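# Place the parts tote on the shelf unit's top

## Task

Set the tote of parts down on the shelf unit's flat top so that it lies entirely within the top's edges, then open the gripper and move the robot away from it. The tote must not topple or be left tilted, and it only counts if it stays there without the robot holding or propping it.

## Robot and tools

ROBOT. A two-armed mobile robot. It has a differential-drive base that can drive forward or back and turn in place but cannot move sideways, a column, a head that tilts, and two six-joint arms, each with a two-finger gripper. With the arms folded it measures 0.73 m long, 0.62 m wide and 1.88 m tall, and its front sits 0.40 m ahead of the column. Cameras: cam_head_left, cam_head_right, cam_left_wrist, cam_right_wrist, nav_camera.

FRAMES. Base frame: origin on the floor under the column, midway between the drive wheels, x forward, y left, z up. left_hand and right_hand are reported in this frame. Each is the point where that hand's fingers meet, and the fingertips reach 8 mm past it. quat_wxyz rotates (0,0,1) onto the finger direction, and the hand's y axis runs along the opening. The odometry frame is the base frame as it stood when the scene began.

execute_actions. "actions" is a list holding one action or none; an empty list only reports state and images. An action may contain:
- "base": exactly one relative move. {"translate_m": d} drives d metres straight, forward positive, range -3 to 3. {"rotate_rad": d} turns d radians in place, counter-clockwise from above (left) positive, range -3.2 to 3.2. Both are offsets from where the base last measured itself.
- "joints": a single dict, keyed by joint name, for both arms and the head together. Each value is an absolute target, in radians or metres. head_tilt_rad -0.61 to 1.308 (0 is about level, positive tilts down). For the left arm: left_joint1_rad -2.879 to 2.879, left_joint2_rad 0 to 3.141, left_joint3_rad 0 to 3.019, left_joint4_rad -1.692 to 1.57, left_joint5_rad -1.57 to 1.57 (positive swings the hand to the robot's right), left_joint6_rad -2.094 to 2.094 (positive rolls the hand clockwise as seen from behind), left_gripper_m 0 to 0.093 (fingertip gap). The right_* keys use the same ranges. Done tolerances are ±0.03, ±0.045, ±0.14, ±0.09, ±0.055, ±0.03, ±0.035 and ±0.003, for head and joints 1 to 6 and gripper.
- "speeds": optional upper limits for this action only. translate_m 0.05 to 0.8 m/s, rotate_rad 0.1 to 1 rad/s; the maximum is the default. These do not slow the arms.
The motions of one action start together. An action runs at most 15 s. A base move that would need more than 8.667 s is rejected. Any unknown key or out-of-range value rejects the whole call, and then nothing moves. A joint or base that is left out may keep pushing toward its earlier target. "cameras": a list of names or "all"; if it is omitted, null or ["all"], every camera is returned, and [] returns none. The "pictures" line gives the image order.

wait: "seconds" 0 to 10. Nothing new is commanded, and it returns state and images.
zoom_image: "camera" plus "region" [x0, y0, x1, y1] in pixels, with the origin at the top-left and at most 504x504. It works on that camera's most recent full image.
finished_scene: "scene" is the current scene's number. This is final, and the result says whether the task succeeded. If a call reports a stop, later calls in the same reply are skipped.

RESULTS. base_status and joint_status report how each motion ended. done means within tolerance; for the base it means the wheels turned the full amount, even if they slipped. off_target means it came to rest short and may still be pushing. contact_stop is base only: a wheel stalled. Back off 0.05 m before turning or retrying. time_out means the limit was reached. not_followed means a safety check withheld that arm's targets because of a near collision with the other arm, the body or an obstacle. It comes with a "joint command not followed" line and a "cause:" line. To clear it, move the joints involved back at least 0.05 rad, move the other arm away, or drive away from the obstacle. on_its_own covers what the call did not command, and "held at" gives a joint's held target, not its position. joint_positions holds the readings. motor_effort is shown only for left_wheel and right_wheel, in percent, positive pushing forward, with the action's peak in brackets; it is noisy and offset. base_odometry counts wheel turns only. If turned_by_wheels and turned_by_imu differ by more than about 4% and by at least 0.05 rad, the base hit something or slipped. base_tilt is in degrees, forward and right positive, with about 1 degree of error. A drop of 0.5 degrees or more in the forward value during a move means the robot is leaning back: reverse 0.05 m. wheel_motors_off=1 means the wheels were cut for 2 s after about 3 s of hard pushing; the base does not hold position then. Joint torques are noisy and offset. MOTOR HOT appears from 85 °C. At 100 °C an OVER-TEMPERATURE FAULT drops that arm, and its keys then read limit_stop_at_motor_heat.

ARM GEOMETRY (approximate). With the left joint1 at -1.57 or the right at 1.57, and joints 5 and 6 at 0, the arm moves in a vertical plane 0.23 m to that side of the column. Let a = j2 - 0.35, b = 1.05 + j2 - j3, c = b - j4 (c = 1.57 means the fingers point down). The hand is then 0.12 + 0.39 sin a + 0.38 cos b + 0.25 cos c m ahead and 1.46 + 0.39 cos a - 0.38 sin b - 0.25 sin c m up. For example, j2, j3, j4 = 0.93, 0.78, 0.14 gives about 0.60 ahead and 1.21 up. In practice the hand ends up to about 5 cm lower and nearer the column, or about 12 cm with a heavy load. The reach is about 1 m from the shoulder, down to 0.47 m above the floor, so the floor is out of reach. Safe loads per arm with the fingers pointing down: 3.2 kg at about 0.4 m ahead and 0.65 to 1.2 m up; 2 kg out to 0.6 m; 1 kg out to 0.8 m at 0.9 to 1.2 m up. A gripper holds about 2 to 6 kg. A heavy load, or fingers pointing less than about 1.2 rad downward, makes the arm sag.

GRIPPER. The fingers are 7 cm long. Their outside is 1 cm wider than the opening at the tips and 5 cm wider at the base. The body is 10x7 cm, and the wrist camera sticks out 11 cm on one side. To grip, command an opening smaller than the object; off_target is then expected. If the reading stays at least 0.002 m above the target, something is held.

CAUTIONS. Target changes under about 0.03 rad (0.08 for joints 2 and 3) may not move a joint. For gentle contact, step about 0.05 rad per call from your last target. A blocked arm keeps pushing and heats up, especially with joint 5 turned far. Relieve it by sending back its reported positions, though a held load sinks slightly each time. A tabletop 0.30 to 1.20 m high can pass over the base and strike the column. Never let the arms collide or press on each other. Avoid drops, slams and hard pushes, and do not let the tote or the robot tip. Loose objects may occasionally get nudged.

Each tool is called after "Call:" by a JSON object that holds its "name" and its "arguments", one argument or row to a line.

## Session

Call:
{"name": "execute_actions", "arguments": {
  "actions": []
}}

Scene clock: 0.00 s.
Joint torques (N m, as the arm reports them, + toward a larger angle): no reading
base_odometry: x=+0.000 y=+0.000 heading=+0.000 (m, m, rad; odometry frame)
turned_by_wheels: +0.000 (rad since the last result)
turned_by_imu: +0.000 (rad since the last result)
base_tilt: forward=+0.4 right=-0.4 (deg)
base_status: not commanded
joint_positions: head_tilt_rad=+0.860 left_joint1_rad=-1.561 left_joint2_rad=+0.886 left_joint3_rad=+0.420 left_joint4_rad=-0.980 left_joint5_rad=-0.022 left_joint6_rad=-0.064 left_gripper_m=+0.094 right_joint1_rad=+1.568 right_joint2_rad=+0.896 right_joint3_rad=+0.409 right_joint4_rad=-0.993 right_joint5_rad=-0.018 right_joint6_rad=-0.049 right_gripper_m=+0.095
joint_status: not commanded
wheel_motors_off: 0
motor_effort: left_wheel=+0 right_wheel=+1 (%)
left_hand: x=+0.1476 y=+0.2303 z=+1.2568 quat_wxyz=(+0.445, +0.027, -0.895, -0.027) (m; base frame)
right_hand: x=+0.1379 y=-0.2230 z=+1.2611 quat_wxyz=(+0.460, +0.016, -0.887, -0.018) (m; base frame)
pictures: cam_head_left, cam_head_right, cam_left_wrist, cam_right_wrist, nav_camera
Images, in order (width x height): cam_head_left 896x504, cam_head_right 896x504, cam_left_wrist 616x616, cam_right_wrist 616x616, nav_camera 896x504.

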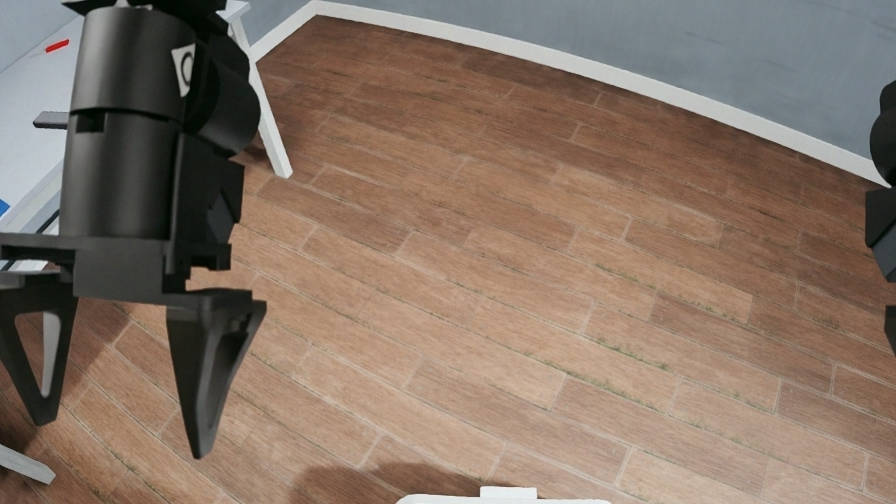

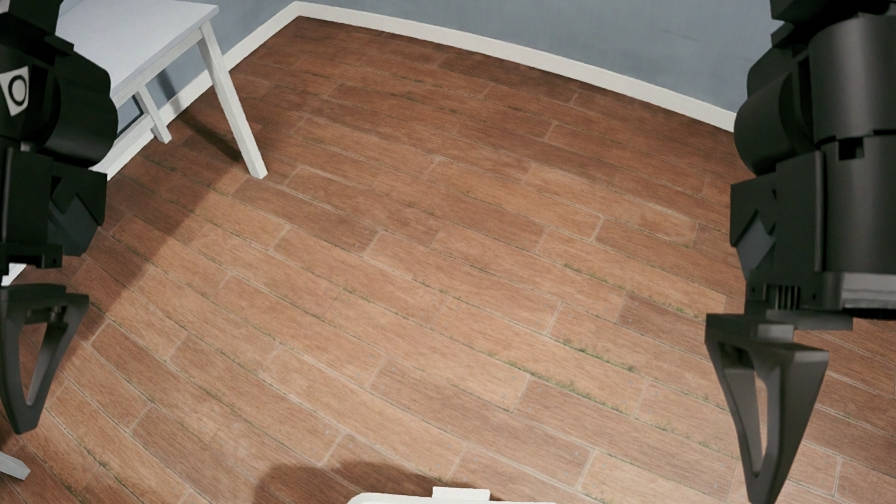

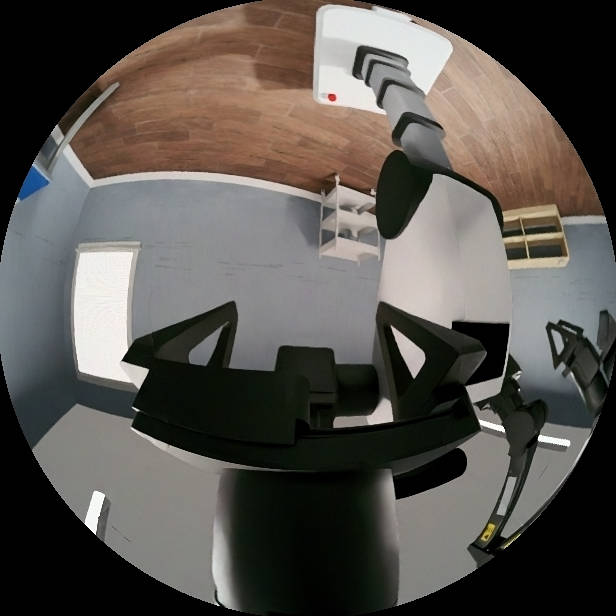

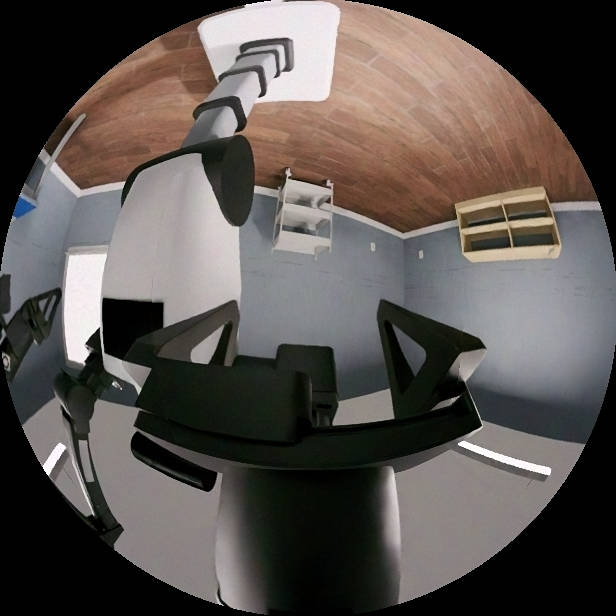

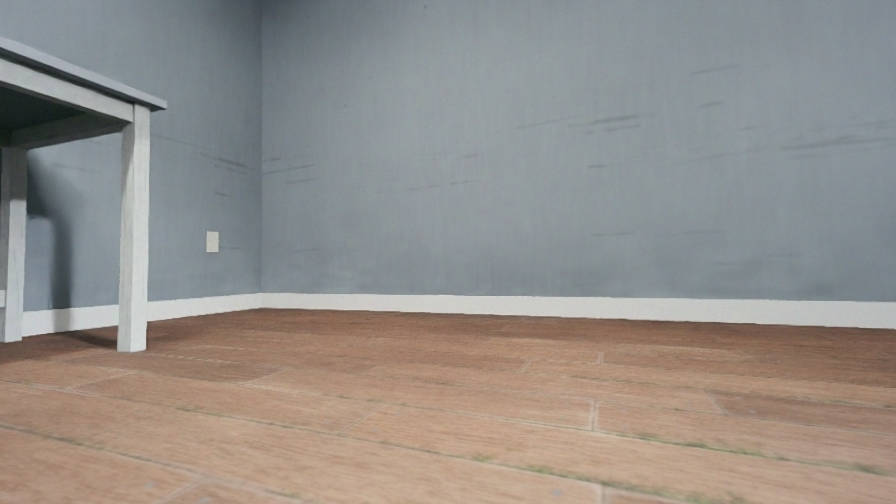

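Call:
{"name": "execute_actions", "arguments": {
  "actions": [
    {"base":{"rotate_rad":0.9},"joints":{"head_tilt_rad":0.7}}
  ],
  "cameras": ["cam_head_left","cam_head_right","nav_camera"]
}}

Scene clock: 6.23 s.
Joint torques (N m, as the arm reports them, + toward a larger angle): left_arm=[ 0.31 -7.15 -0.6  -1.44 -0.13  0.05] | right_arm=[-0.81 -7.1  -0.8  -1.57 -0.03 -0.05]
base_odometry: x=+0.000 y=+0.000 heading=+0.900 (m, m, rad; odometry frame)
turned_by_wheels: +0.900 (rad since the last result)
turned_by_imu: +0.883 (rad since the last result)
base_tilt: forward=+0.4 right=-0.4 (deg)
base_status: done
joint_positions: head_tilt_rad=+0.717 left_joint1_rad=-1.561 left_joint2_rad=+0.886 left_joint3_rad=+0.420 left_joint4_rad=-0.980 left_joint5_rad=-0.022 left_joint6_rad=-0.064 left_gripper_m=+0.094 right_joint1_rad=+1.568 right_joint2_rad=+0.896 right_joint3_rad=+0.409 right_joint4_rad=-0.993 right_joint5_rad=-0.018 right_joint6_rad=-0.049 right_gripper_m=+0.095
joint_status: all done
wheel_motors_off: 0
motor_effort: left_wheel=-1(32) right_wheel=+1(27) (%)
left_hand: x=+0.1476 y=+0.2303 z=+1.2568 quat_wxyz=(+0.445, +0.027, -0.895, -0.027) (m; base frame)
right_hand: x=+0.1381 y=-0.2230 z=+1.2611 quat_wxyz=(+0.460, +0.016, -0.888, -0.018) (m; base frame)
pictures: cam_head_left, cam_head_right, nav_camera
Images, in order (width x height): cam_head_left 896x504, cam_head_right 896x504, nav_camera 896x504.

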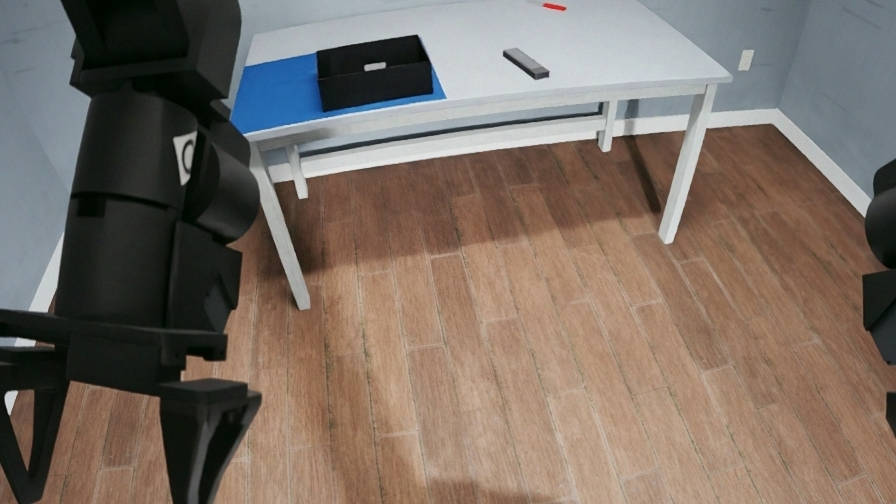

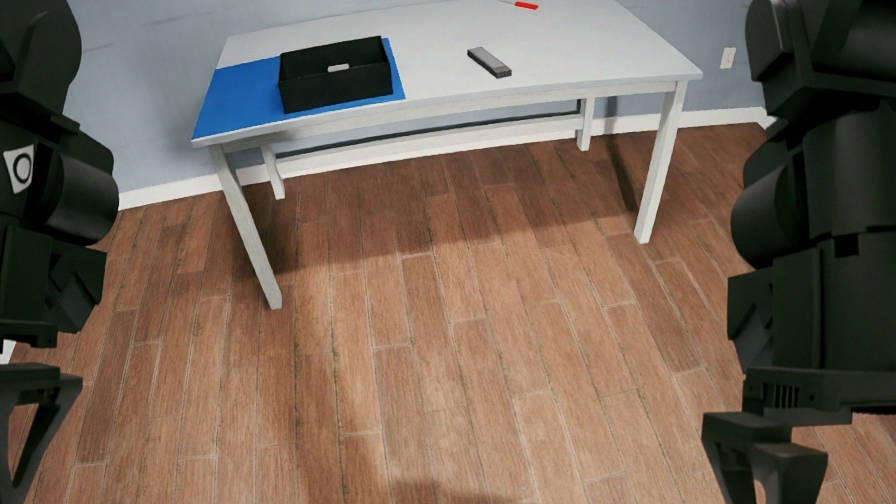

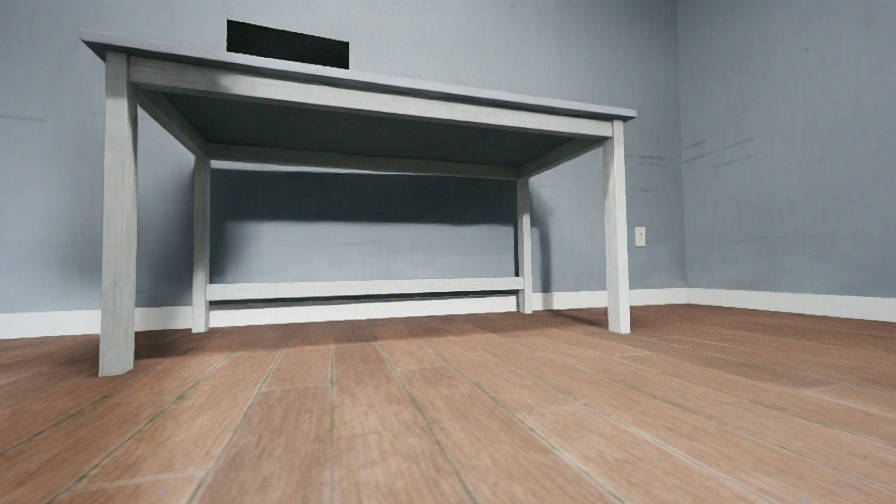

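Call:
{"name": "execute_actions", "arguments": {
  "actions": [
    {"base":{"rotate_rad":0.26},"joints":{"left_joint2_rad":1.45,"left_joint3_rad":0.9,"left_joint4_rad":0.03,"right_joint2_rad":1.45,"right_joint3_rad":0.9,"right_joint4_rad":0.03}}
  ],
  "cameras": []
}}

Call:
{"name": "execute_actions", "arguments": {
  "actions": [
    {"base":{"translate_m":0.4}}
  ]
}}

Scene clock: 15.20 s.
Joint torques (N m, as the arm reports them, + toward a larger angle): left_arm=[  0.32 -14.56   0.04   1.11  -0.14   0.05] | right_arm=[ -0.87 -14.3   -0.18   0.51  -0.03  -0.04]
base_odometry: x=+0.000 y=+0.000 heading=+1.159 (m, m, rad; odometry frame)
turned_by_wheels: +0.260 (rad since the last result)
turned_by_imu: +0.255 (rad since the last result)
base_tilt: forward=+0.3 right=-0.4 (deg)
base_status: done
joint_positions: head_tilt_rad=+0.717 left_joint1_rad=-1.561 left_joint2_rad=+1.457 left_joint3_rad=+0.900 left_joint4_rad=+0.018 left_joint5_rad=-0.022 left_joint6_rad=-0.064 left_gripper_m=+0.094 right_joint1_rad=+1.568 right_joint2_rad=+1.447 right_joint3_rad=+0.905 right_joint4_rad=+0.024 right_joint5_rad=-0.018 right_joint6_rad=-0.049 right_gripper_m=+0.095
joint_status: all done
wheel_motors_off: 0
motor_effort: left_wheel=-2(29) right_wheel=+2(25) (%)
left_hand: x=+0.4521 y=+0.2338 z=+0.9996 quat_wxyz=(+0.007, +0.034, -0.999, -0.015) (m; base frame)
right_hand: x=+0.4610 y=-0.2240 z=+1.0025 quat_wxyz=(-0.003, +0.024, -1.000, -0.008) (m; base frame)
pictures: none
No camera images: the call's "cameras" was empty. Leave "cameras" out to get every camera's image.

Scene clock: 17.57 s.
Joint torques (N m, as the arm reports them, + toward a larger angle): left_arm=[  0.22 -14.33   0.01   1.09  -0.13   0.06] | right_arm=[ -0.83 -14.57   0.07   0.36  -0.04  -0.04]
base_odometry: x=+0.160 y=+0.367 heading=+1.160 (m, m, rad; odometry frame)
turned_by_wheels: +0.000 (rad since the last result)
turned_by_imu: -0.002 (rad since the last result)
base_tilt: forward=+0.4 right=-0.4 (deg)
base_status: done
joint_positions: head_tilt_rad=+0.716 left_joint1_rad=-1.561 left_joint2_rad=+1.455 left_joint3_rad=+0.901 left_joint4_rad=+0.018 left_joint5_rad=-0.022 left_joint6_rad=-0.064 left_gripper_m=+0.094 right_joint1_rad=+1.568 right_joint2_rad=+1.448 right_joint3_rad=+0.902 right_joint4_rad=+0.024 right_joint5_rad=-0.018 right_joint6_rad=-0.049 right_gripper_m=+0.095
joint_status: not commanded
wheel_motors_off: 0
motor_effort: left_wheel=-1(53) right_wheel=-1(45) (%)
left_hand: x=+0.4537 y=+0.2338 z=+1.0002 quat_wxyz=(+0.006, +0.034, -0.999, -0.015) (m; base frame)
right_hand: x=+0.4587 y=-0.2240 z=+1.0024 quat_wxyz=(-0.001, +0.024, -1.000, -0.008) (m; base frame)
pictures: cam_head_left, cam_head_right, cam_left_wrist, cam_right_wrist, nav_camera
Images, in order (width x height): cam_head_left 896x504, cam_head_right 896x504, cam_left_wrist 616x616, cam_right_wrist 616x616, nav_camera 896x504.

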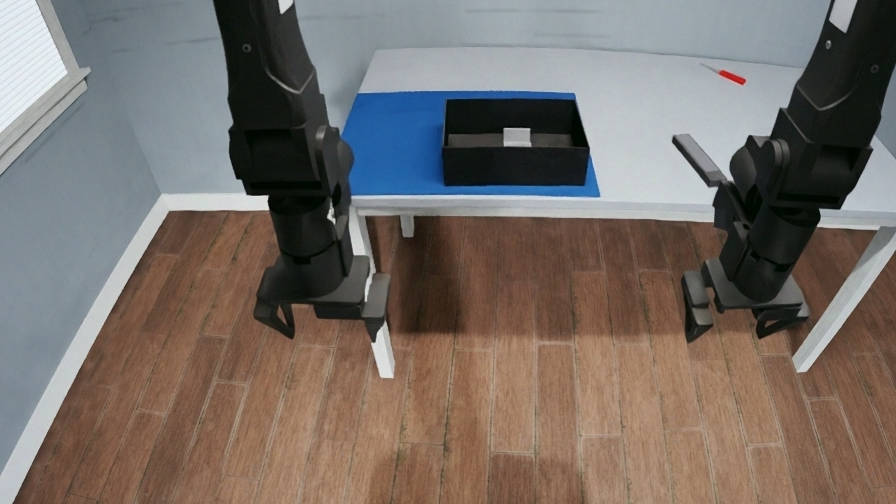

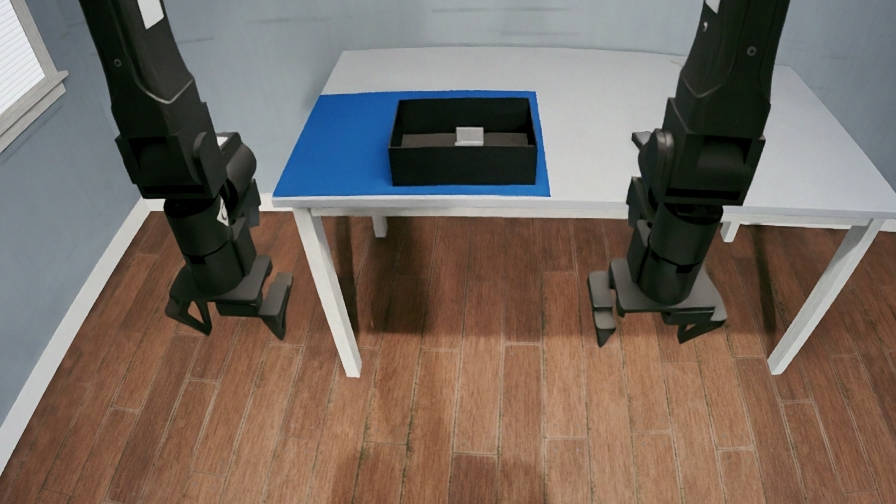

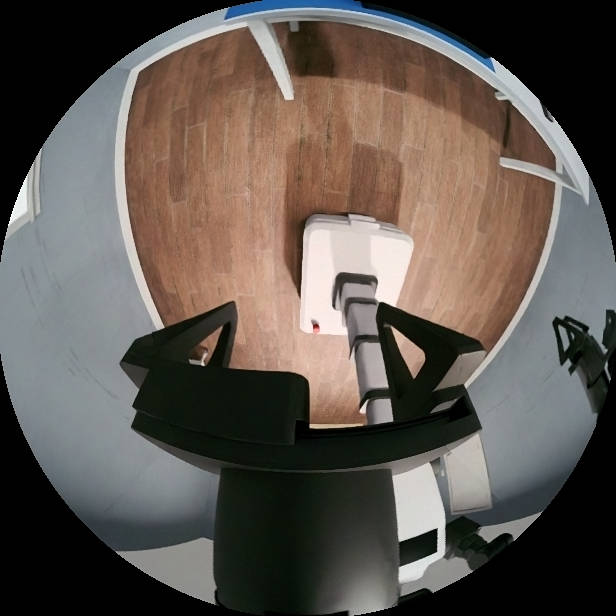

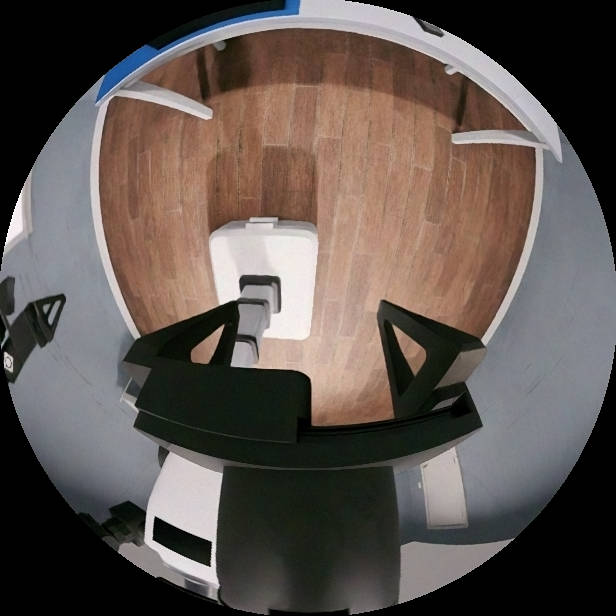

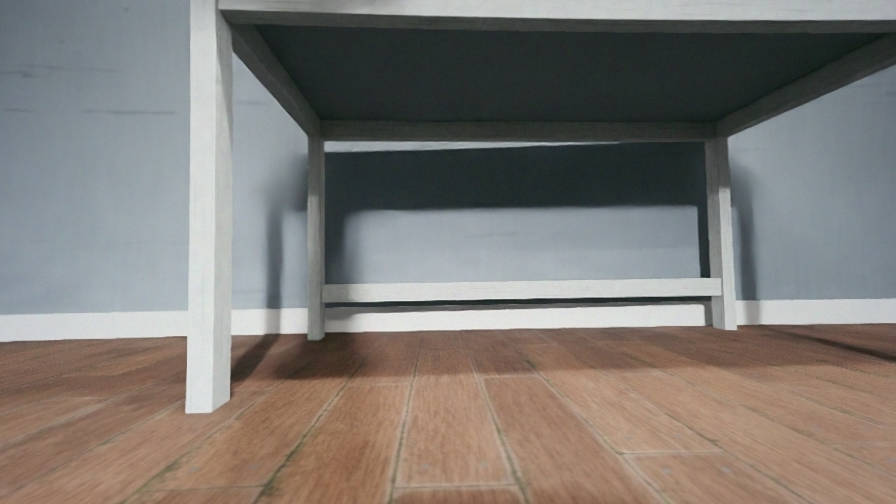

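Call:
{"name": "execute_actions", "arguments": {
  "actions": [
    {"base":{"translate_m":0.5},"joints":{"head_tilt_rad":1.0,"left_joint1_rad":-1.71,"right_joint1_rad":1.71}}
  ]
}}

Scene clock: 23.57 s.
Joint torques (N m, as the arm reports them, + toward a larger angle): left_arm=[ -0.91 -14.5    0.09   1.14  -0.06   0.06] | right_arm=[  0.43 -14.64   0.11   0.35  -0.11  -0.05]
base_odometry: x=+0.360 y=+0.825 heading=+1.160 (m, m, rad; odometry frame)
turned_by_wheels: +0.000 (rad since the last result)
turned_by_imu: -0.003 (rad since the last result)
base_tilt: forward=+0.4 right=-0.5 (deg)
base_status: done
joint_positions: head_tilt_rad=+1.000 left_joint1_rad=-1.716 left_joint2_rad=+1.454 left_joint3_rad=+0.902 left_joint4_rad=+0.018 left_joint5_rad=-0.022 left_joint6_rad=-0.064 left_gripper_m=+0.094 right_joint1_rad=+1.716 right_joint2_rad=+1.448 right_joint3_rad=+0.902 right_joint4_rad=+0.024 right_joint5_rad=-0.018 right_joint6_rad=-0.049 right_gripper_m=+0.095
joint_status: all done
wheel_motors_off: 0
motor_effort: left_wheel=-3(35) right_wheel=+1(30) (%)
left_hand: x=+0.4519 y=+0.1438 z=+1.0053 quat_wxyz=(+0.006, -0.005, -0.999, +0.052) (m; base frame)
right_hand: x=+0.4559 y=-0.1378 z=+1.0081 quat_wxyz=(-0.002, +0.061, -0.996, -0.072) (m; base frame)
pictures: cam_head_left, cam_head_right, cam_left_wrist, cam_right_wrist, nav_camera
Images, in order (width x height): cam_head_left 896x504, cam_head_right 896x504, cam_left_wrist 616x616, cam_right_wrist 616x616, nav_camera 896x504.

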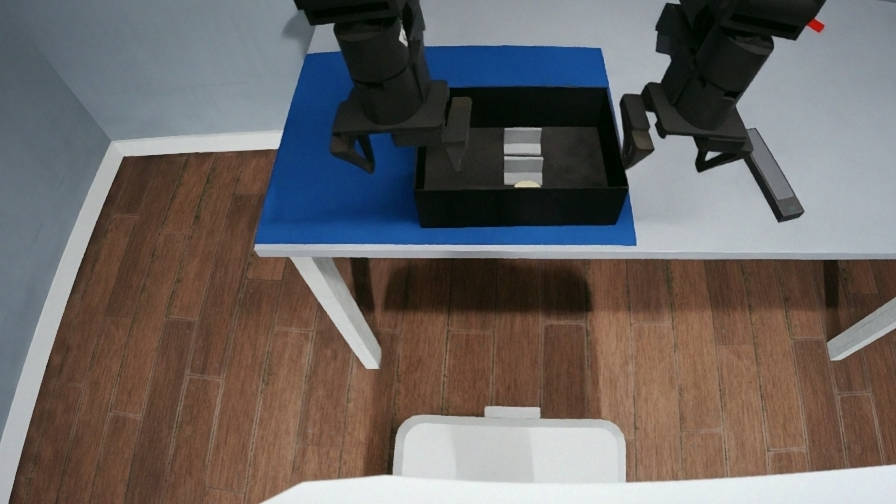

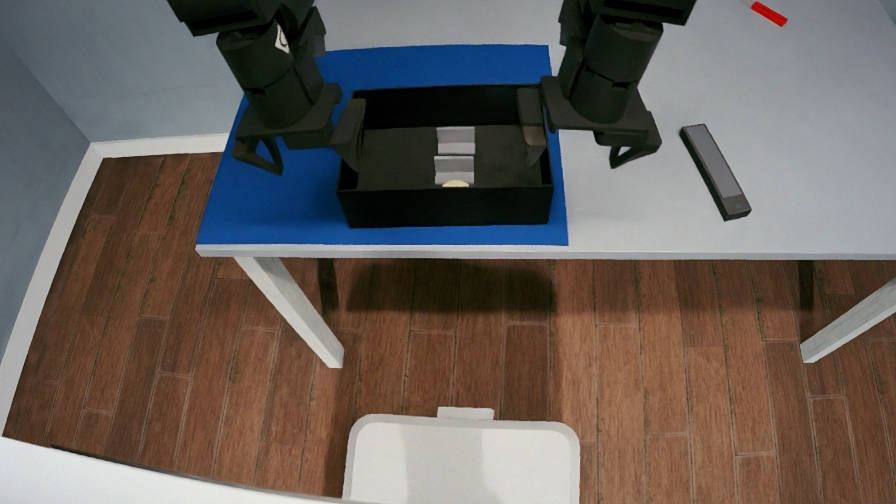

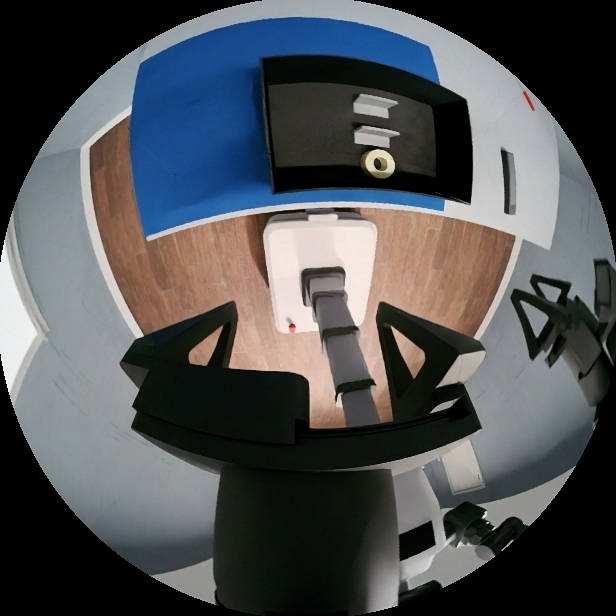

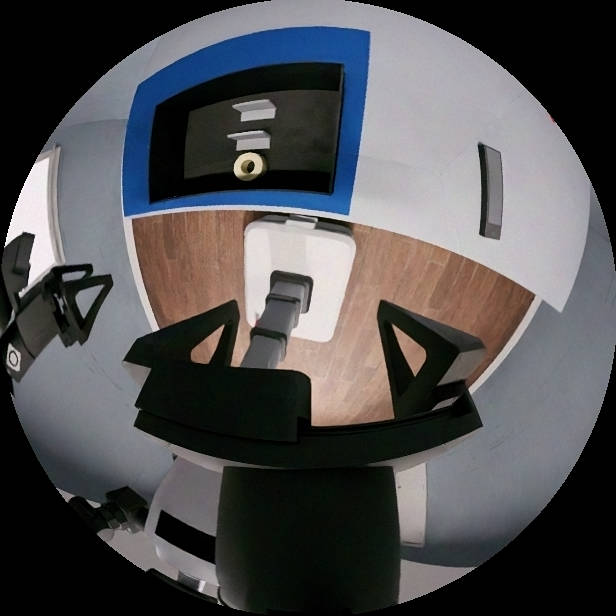

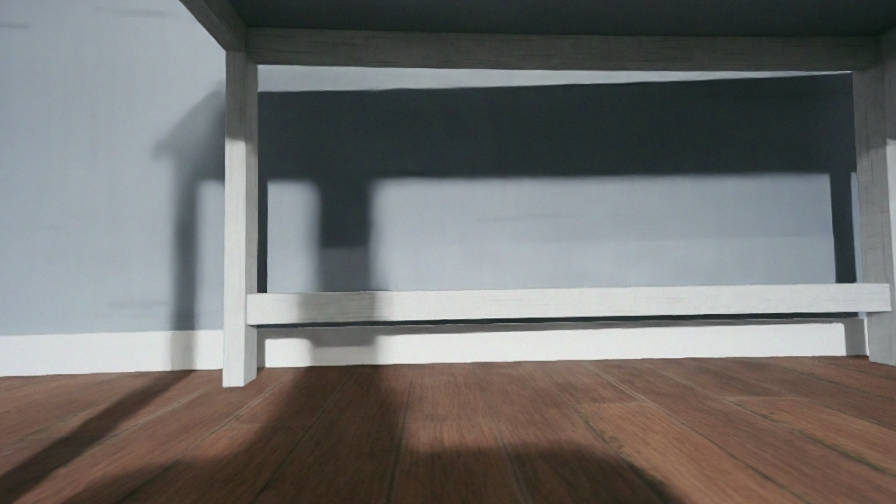

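Call:
{"name": "execute_actions", "arguments": {
  "actions": [
    {"base":{"translate_m":0.18},"joints":{"left_joint1_rad":-1.675,"right_joint1_rad":1.69,"left_joint2_rad":1.76,"left_joint3_rad":1.11,"left_joint4_rad":0.13,"right_joint2_rad":1.76,"right_joint3_rad":1.11,"right_joint4_rad":0.13,"right_joint6_rad":0.05}}
  ],
  "cameras": ["cam_head_left","cam_left_wrist","cam_right_wrist"]
}}

Scene clock: 31.43 s.
Joint torques (N m, as the arm reports them, + toward a larger angle): left_arm=[ -1.44 -15.05  -0.69   0.94  -0.08   0.06] | right_arm=[  1.09 -15.94  -0.89   0.22  -0.09   0.  ]
base_odometry: x=+0.432 y=+0.990 heading=+1.160 (m, m, rad; odometry frame)
turned_by_wheels: +0.000 (rad since the last result)
turned_by_imu: -0.002 (rad since the last result)
base_tilt: forward=+0.5 right=-0.4 (deg)
base_status: done
joint_positions: head_tilt_rad=+1.001 left_joint1_rad=-1.676 left_joint2_rad=+1.765 left_joint3_rad=+1.109 left_joint4_rad=+0.123 left_joint5_rad=-0.022 left_joint6_rad=-0.064 left_gripper_m=+0.094 right_joint1_rad=+1.694 right_joint2_rad=+1.767 right_joint3_rad=+1.113 right_joint4_rad=+0.128 right_joint5_rad=-0.018 right_joint6_rad=+0.044 right_gripper_m=+0.095
joint_status: all done
wheel_motors_off: 0
motor_effort: left_wheel=-2(36) right_wheel=+0(33) (%)
left_hand: x=+0.4502 y=+0.1576 z=+0.8930 quat_wxyz=(+0.005, +0.005, -0.999, +0.034) (m; base frame)
right_hand: x=+0.4513 y=-0.1391 z=+0.8938 quat_wxyz=(+0.003, +0.009, -0.998, -0.062) (m; base frame)
pictures: cam_head_left, cam_left_wrist, cam_right_wrist
Images, in order (width x height): cam_head_left 896x504, cam_left_wrist 616x616, cam_right_wrist 616x616.

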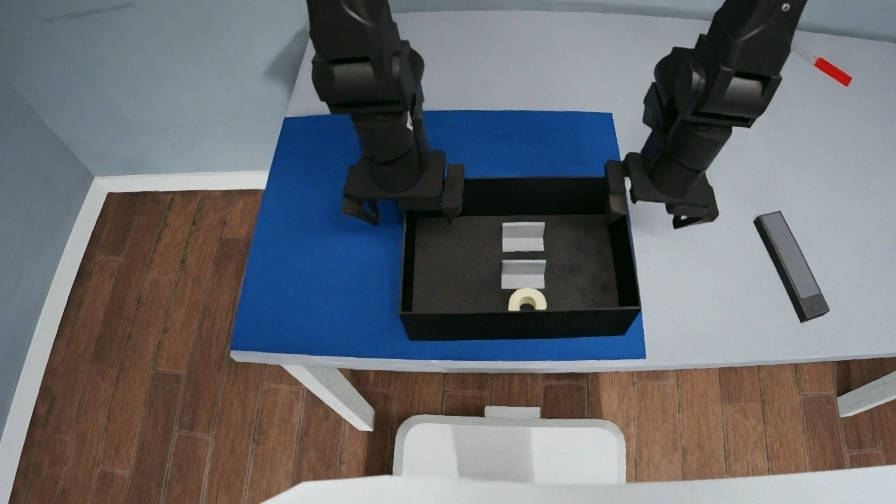

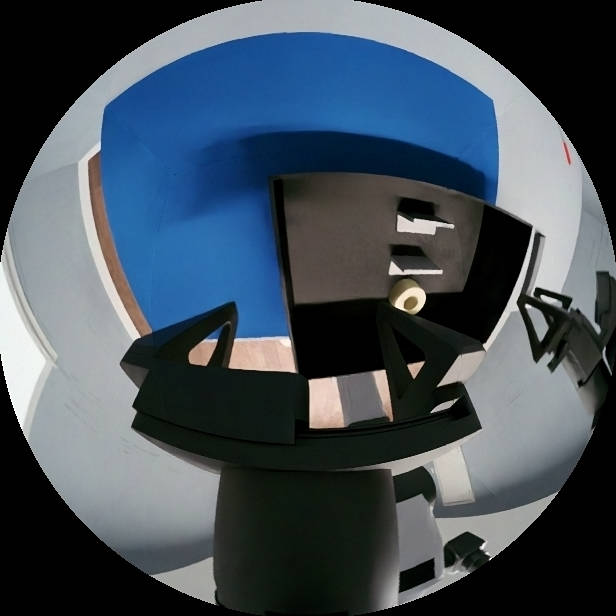

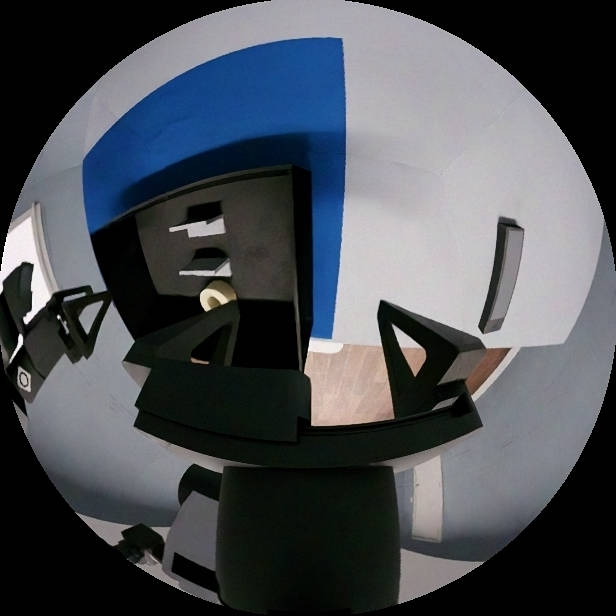

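Call:
{"name": "execute_actions", "arguments": {
  "actions": [
    {"joints":{"left_joint1_rad":-1.645,"left_joint2_rad":1.94,"left_joint3_rad":1.27,"left_joint4_rad":0.15,"right_joint2_rad":1.94,"right_joint3_rad":1.27,"right_joint4_rad":0.15}}
  ],
  "cameras": ["cam_head_left","cam_left_wrist","cam_right_wrist"]
}}

Scene clock: 36.93 s.
Joint torques (N m, as the arm reports them, + toward a larger angle): left_arm=[ -1.12 -15.39  -0.64   0.92  -0.1    0.05] | right_arm=[  1.28 -15.33  -0.63   0.26  -0.09   0.  ]
base_odometry: x=+0.432 y=+0.990 heading=+1.160 (m, m, rad; odometry frame)
turned_by_wheels: +0.000 (rad since the last result)
turned_by_imu: -0.001 (rad since the last result)
base_tilt: forward=+0.4 right=-0.5 (deg)
base_status: not commanded
joint_positions: head_tilt_rad=+1.001 left_joint1_rad=-1.647 left_joint2_rad=+1.948 left_joint3_rad=+1.267 left_joint4_rad=+0.142 left_joint5_rad=-0.022 left_joint6_rad=-0.064 left_gripper_m=+0.094 right_joint1_rad=+1.694 right_joint2_rad=+1.944 right_joint3_rad=+1.267 right_joint4_rad=+0.147 right_joint5_rad=-0.018 right_joint6_rad=+0.044 right_gripper_m=+0.095
joint_status: all done
wheel_motors_off: 0
motor_effort: left_wheel=-1(3) right_wheel=+0(3) (%)
left_hand: x=+0.4442 y=+0.1729 z=+0.8229 quat_wxyz=(+0.008, +0.013, -1.000, +0.021) (m; base frame)
right_hand: x=+0.4456 y=-0.1323 z=+0.8275 quat_wxyz=(+0.005, +0.009, -0.998, -0.062) (m; base frame)
pictures: cam_head_left, cam_left_wrist, cam_right_wrist
Images, in order (width x height): cam_head_left 896x504, cam_left_wrist 616x616, cam_right_wrist 616x616.

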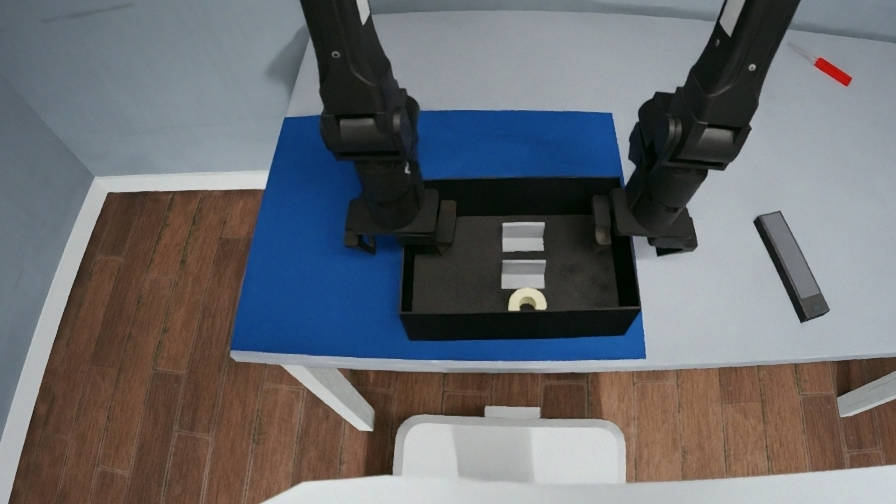

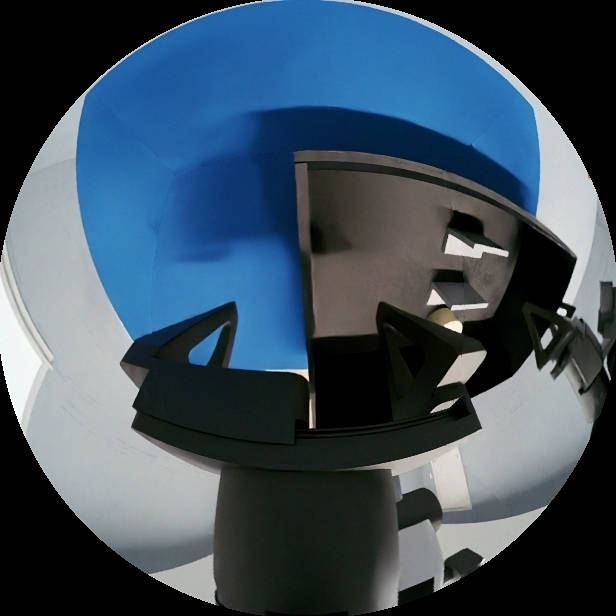

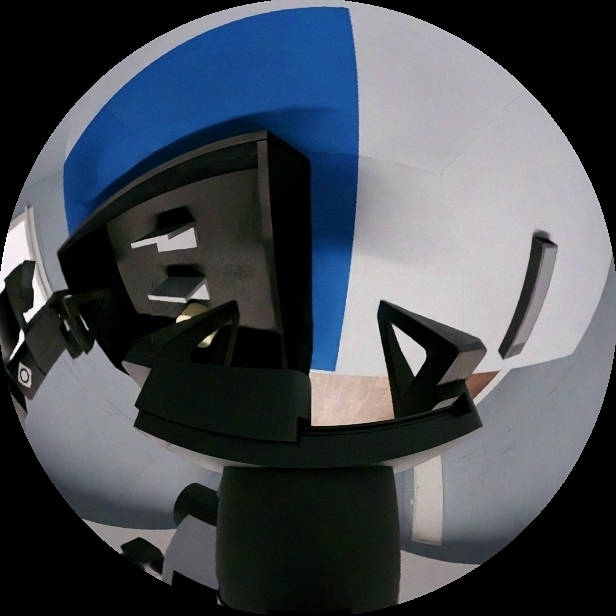

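Call:
{"name": "execute_actions", "arguments": {
  "actions": [
    {"joints":{"right_joint1_rad":1.71,"left_joint2_rad":2.0,"left_joint3_rad":1.33,"right_joint2_rad":2.0,"right_joint3_rad":1.33}}
  ],
  "cameras": []
}}

Call:
{"name": "execute_actions", "arguments": {
  "actions": [
    {"joints":{"left_gripper_m":0,"right_gripper_m":0}}
  ],
  "cameras": []
}}

Call:
{"name": "execute_actions", "arguments": {
  "actions": [
    {"joints":{"left_joint1_rad":-1.655,"right_joint1_rad":1.725,"left_joint2_rad":1.76,"left_joint3_rad":1.11,"left_joint4_rad":0.13,"right_joint2_rad":1.76,"right_joint3_rad":1.11,"right_joint4_rad":0.13}}
  ],
  "cameras": ["cam_head_left","cam_left_wrist","cam_right_wrist"]
}}

Scene clock: 47.67 s.
Joint torques (N m, as the arm reports them, + toward a larger angle): left_arm=[ -0.99 -13.93  -0.83   1.02  -0.11   0.06] | right_arm=[  2.3  -14.21  -0.79   0.29  -0.09   0.  ]
base_odometry: x=+0.432 y=+0.990 heading=+1.160 (m, m, rad; odometry frame)
turned_by_wheels: +0.000 (rad since the last result)
turned_by_imu: -0.001 (rad since the last result)
base_tilt: forward=+0.4 right=-0.4 (deg)
base_status: not commanded
joint_positions: head_tilt_rad=+1.001 left_joint1_rad=-1.647 left_joint2_rad=+1.987 left_joint3_rad=+1.333 left_joint4_rad=+0.142 left_joint5_rad=-0.022 left_joint6_rad=-0.064 left_gripper_m=+0.094 right_joint1_rad=+1.704 right_joint2_rad=+1.987 right_joint3_rad=+1.335 right_joint4_rad=+0.147 right_joint5_rad=-0.018 right_joint6_rad=+0.044 right_gripper_m=+0.095
joint_status: all done
wheel_motors_off: 0
motor_effort: left_wheel=-1(2) right_wheel=-1(1) (%)
left_hand: x=+0.4598 y=+0.1712 z=+0.8062 quat_wxyz=(-0.005, +0.013, -1.000, +0.022) (m; base frame)
right_hand: x=+0.4594 y=-0.1221 z=+0.8107 quat_wxyz=(-0.007, +0.011, -0.998, -0.067) (m; base frame)
pictures: none
No camera images: the call's "cameras" was empty. Leave "cameras" out to get every camera's image.

Scene clock: 48.47 s.
Joint torques (N m, as the arm reports them, + toward a larger angle): left_arm=[ -0.79 -13.95  -1.07   1.     1.     0.4 ] | right_arm=[  1.88 -14.36  -0.81   0.27  -1.91  -0.02]
base_odometry: x=+0.432 y=+0.990 heading=+1.160 (m, m, rad; odometry frame)
turned_by_wheels: +0.000 (rad since the last result)
turned_by_imu: +0.000 (rad since the last result)
base_tilt: forward=+0.4 right=-0.4 (deg)
base_status: not commanded
joint_positions: head_tilt_rad=+1.001 left_joint1_rad=-1.652 left_joint2_rad=+1.987 left_joint3_rad=+1.337 left_joint4_rad=+0.142 left_joint5_rad=-0.049 left_joint6_rad=-0.094 left_gripper_m=+0.003 right_joint1_rad=+1.711 right_joint2_rad=+1.987 right_joint3_rad=+1.333 right_joint4_rad=+0.147 right_joint5_rad=+0.036 right_joint6_rad=+0.046 right_gripper_m=+0.004
joint_status: right_gripper_m off_target (ended at +0.004, target +0.000); the others done
wheel_motors_off: 0
motor_effort: left_wheel=+1(0) right_wheel=-1(2) (%)
left_hand: x=+0.4623 y=+0.1714 z=+0.8063 quat_wxyz=(-0.008, +0.027, -1.000, +0.011) (m; base frame)
right_hand: x=+0.4587 y=-0.1258 z=+0.8104 quat_wxyz=(-0.008, +0.012, -0.999, -0.043) (m; base frame)
pictures: none
No camera images: the call's "cameras" was empty. Leave "cameras" out to get every camera's image.

Scene clock: 49.53 s.
Joint torques (N m, as the arm reports them, + toward a larger angle): left_arm=[ -0.41 -14.64  -0.99   0.67   1.71   0.49] | right_arm=[  1.49 -16.42  -1.32   0.06  -2.08  -0.12]
base_odometry: x=+0.432 y=+0.990 heading=+1.160 (m, m, rad; odometry frame)
turned_by_wheels: +0.000 (rad since the last result)
turned_by_imu: +0.000 (rad since the last result)
base_tilt: forward=+0.4 right=-0.5 (deg)
base_status: not commanded
joint_positions: head_tilt_rad=+1.001 left_joint1_rad=-1.666 left_joint2_rad=+1.758 left_joint3_rad=+1.116 left_joint4_rad=+0.129 left_joint5_rad=-0.065 left_joint6_rad=-0.102 left_gripper_m=+0.003 right_joint1_rad=+1.728 right_joint2_rad=+1.770 right_joint3_rad=+1.120 right_joint4_rad=+0.136 right_joint5_rad=+0.041 right_joint6_rad=+0.058 right_gripper_m=+0.004
joint_status: all done
wheel_motors_off: 0
motor_effort: left_wheel=+1(0) right_wheel=+0(2) (%)
left_hand: x=+0.4603 y=+0.1715 z=+0.8940 quat_wxyz=(-0.006, +0.028, -1.000, +0.009) (m; base frame)
right_hand: x=+0.4550 y=-0.1256 z=+0.8942 quat_wxyz=(-0.004, +0.010, -0.999, -0.048) (m; base frame)
pictures: cam_head_left, cam_left_wrist, cam_right_wrist
Images, in order (width x height): cam_head_left 896x504, cam_left_wrist 616x616, cam_right_wrist 616x616.

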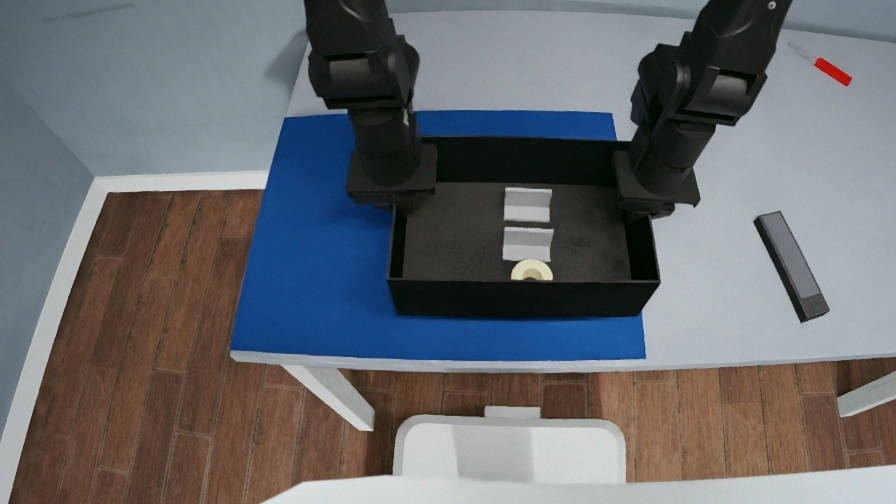

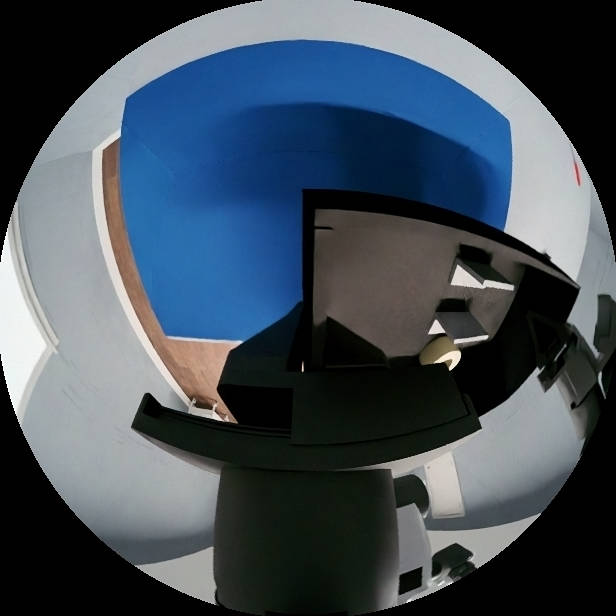

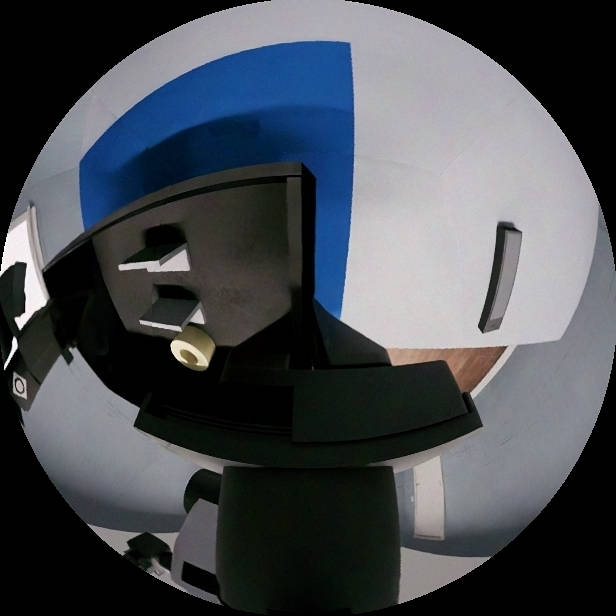

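Lifted. Ease joint 5, back up and turn.

Call:
{"name": "execute_actions", "arguments": {
  "actions": [
    {"base":{"translate_m":-1.0},"joints":{"head_tilt_rad":0.45,"left_joint5_rad":-0.07,"right_joint5_rad":0.07,"left_joint6_rad":-0.1,"left_joint1_rad":-1.67,"right_joint1_rad":1.735}}
  ],
  "cameras": []
}}

Call:
{"name": "execute_actions", "arguments": {
  "actions": [
    {"base":{"rotate_rad":-3.19},"speeds":{"rotate_rad":0.7}}
  ],
  "cameras": ["cam_head_left","nav_camera"]
}}

Scene clock: 58.90 s.
Joint torques (N m, as the arm reports them, + toward a larger angle): left_arm=[ -1.09 -14.88  -0.59   0.64   0.33   0.16] | right_arm=[  2.07 -16.11  -0.68  -0.02  -0.46  -0.11]
base_odometry: x=+0.032 y=+0.073 heading=+1.161 (m, m, rad; odometry frame)
turned_by_wheels: +0.001 (rad since the last result)
turned_by_imu: +0.005 (rad since the last result)
base_tilt: forward=+0.4 right=-0.4 (deg)
base_status: done
joint_positions: head_tilt_rad=+0.468 left_joint1_rad=-1.674 left_joint2_rad=+1.764 left_joint3_rad=+1.109 left_joint4_rad=+0.129 left_joint5_rad=-0.081 left_joint6_rad=-0.109 left_gripper_m=+0.003 right_joint1_rad=+1.733 right_joint2_rad=+1.770 right_joint3_rad=+1.111 right_joint4_rad=+0.135 right_joint5_rad=+0.082 right_joint6_rad=+0.057 right_gripper_m=+0.003
joint_status: all done
wheel_motors_off: 0
motor_effort: left_wheel=+1(47) right_wheel=-1(38) (%)
left_hand: x=+0.4529 y=+0.1686 z=+0.8928 quat_wxyz=(+0.000, +0.029, -1.000, +0.004) (m; base frame)
right_hand: x=+0.4497 y=-0.1297 z=+0.8945 quat_wxyz=(-0.001, +0.012, -0.999, -0.029) (m; base frame)
pictures: none
No camera images: the call's "cameras" was empty. Leave "cameras" out to get every camera's image.

Scene clock: 64.47 s.
Joint torques (N m, as the arm reports them, + toward a larger angle): left_arm=[ -1.   -14.88  -0.6    0.63   0.33   0.16] | right_arm=[  2.09 -16.07  -0.64  -0.01  -0.56  -0.11]
base_odometry: x=+0.032 y=+0.073 heading=-2.029 (m, m, rad; odometry frame)
turned_by_wheels: -3.190 (rad since the last result)
turned_by_imu: -3.144 (rad since the last result)
base_tilt: forward=+0.4 right=-0.4 (deg)
base_status: done
joint_positions: head_tilt_rad=+0.468 left_joint1_rad=-1.674 left_joint2_rad=+1.764 left_joint3_rad=+1.109 left_joint4_rad=+0.129 left_joint5_rad=-0.081 left_joint6_rad=-0.109 left_gripper_m=+0.003 right_joint1_rad=+1.735 right_joint2_rad=+1.770 right_joint3_rad=+1.112 right_joint4_rad=+0.135 right_joint5_rad=+0.085 right_joint6_rad=+0.057 right_gripper_m=+0.003
joint_status: not commanded
wheel_motors_off: 0
motor_effort: left_wheel=-1(46) right_wheel=-1(30) (%)
left_hand: x=+0.4529 y=+0.1689 z=+0.8928 quat_wxyz=(+0.000, +0.029, -1.000, +0.004) (m; base frame)
right_hand: x=+0.4502 y=-0.1292 z=+0.8946 quat_wxyz=(-0.001, +0.013, -1.000, -0.029) (m; base frame)
pictures: cam_head_left, nav_camera
Images, in order (width x height): cam_head_left 896x504, nav_camera 896x504.

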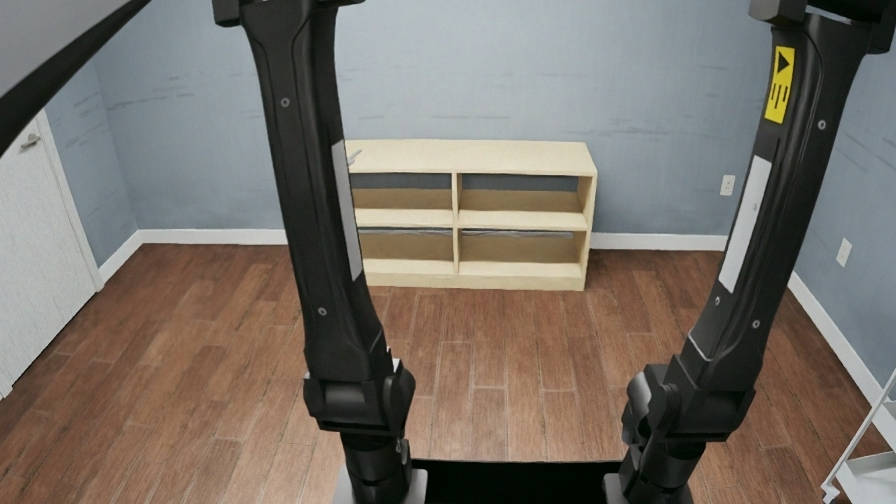

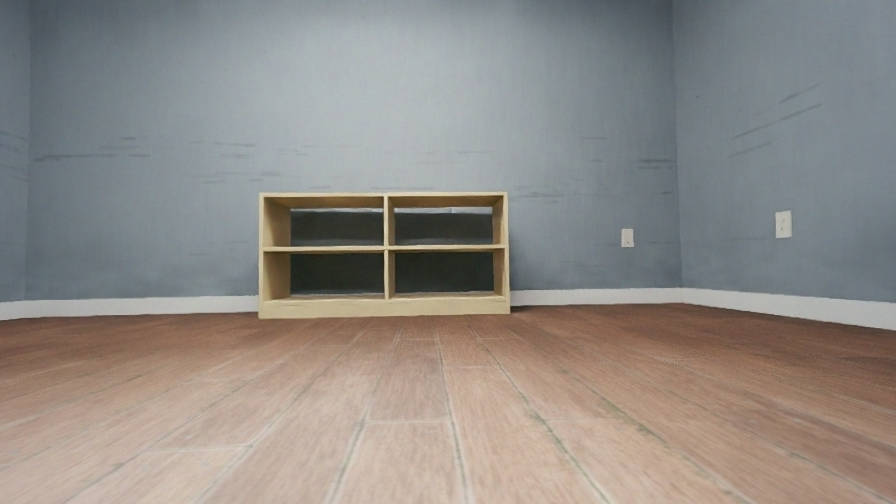

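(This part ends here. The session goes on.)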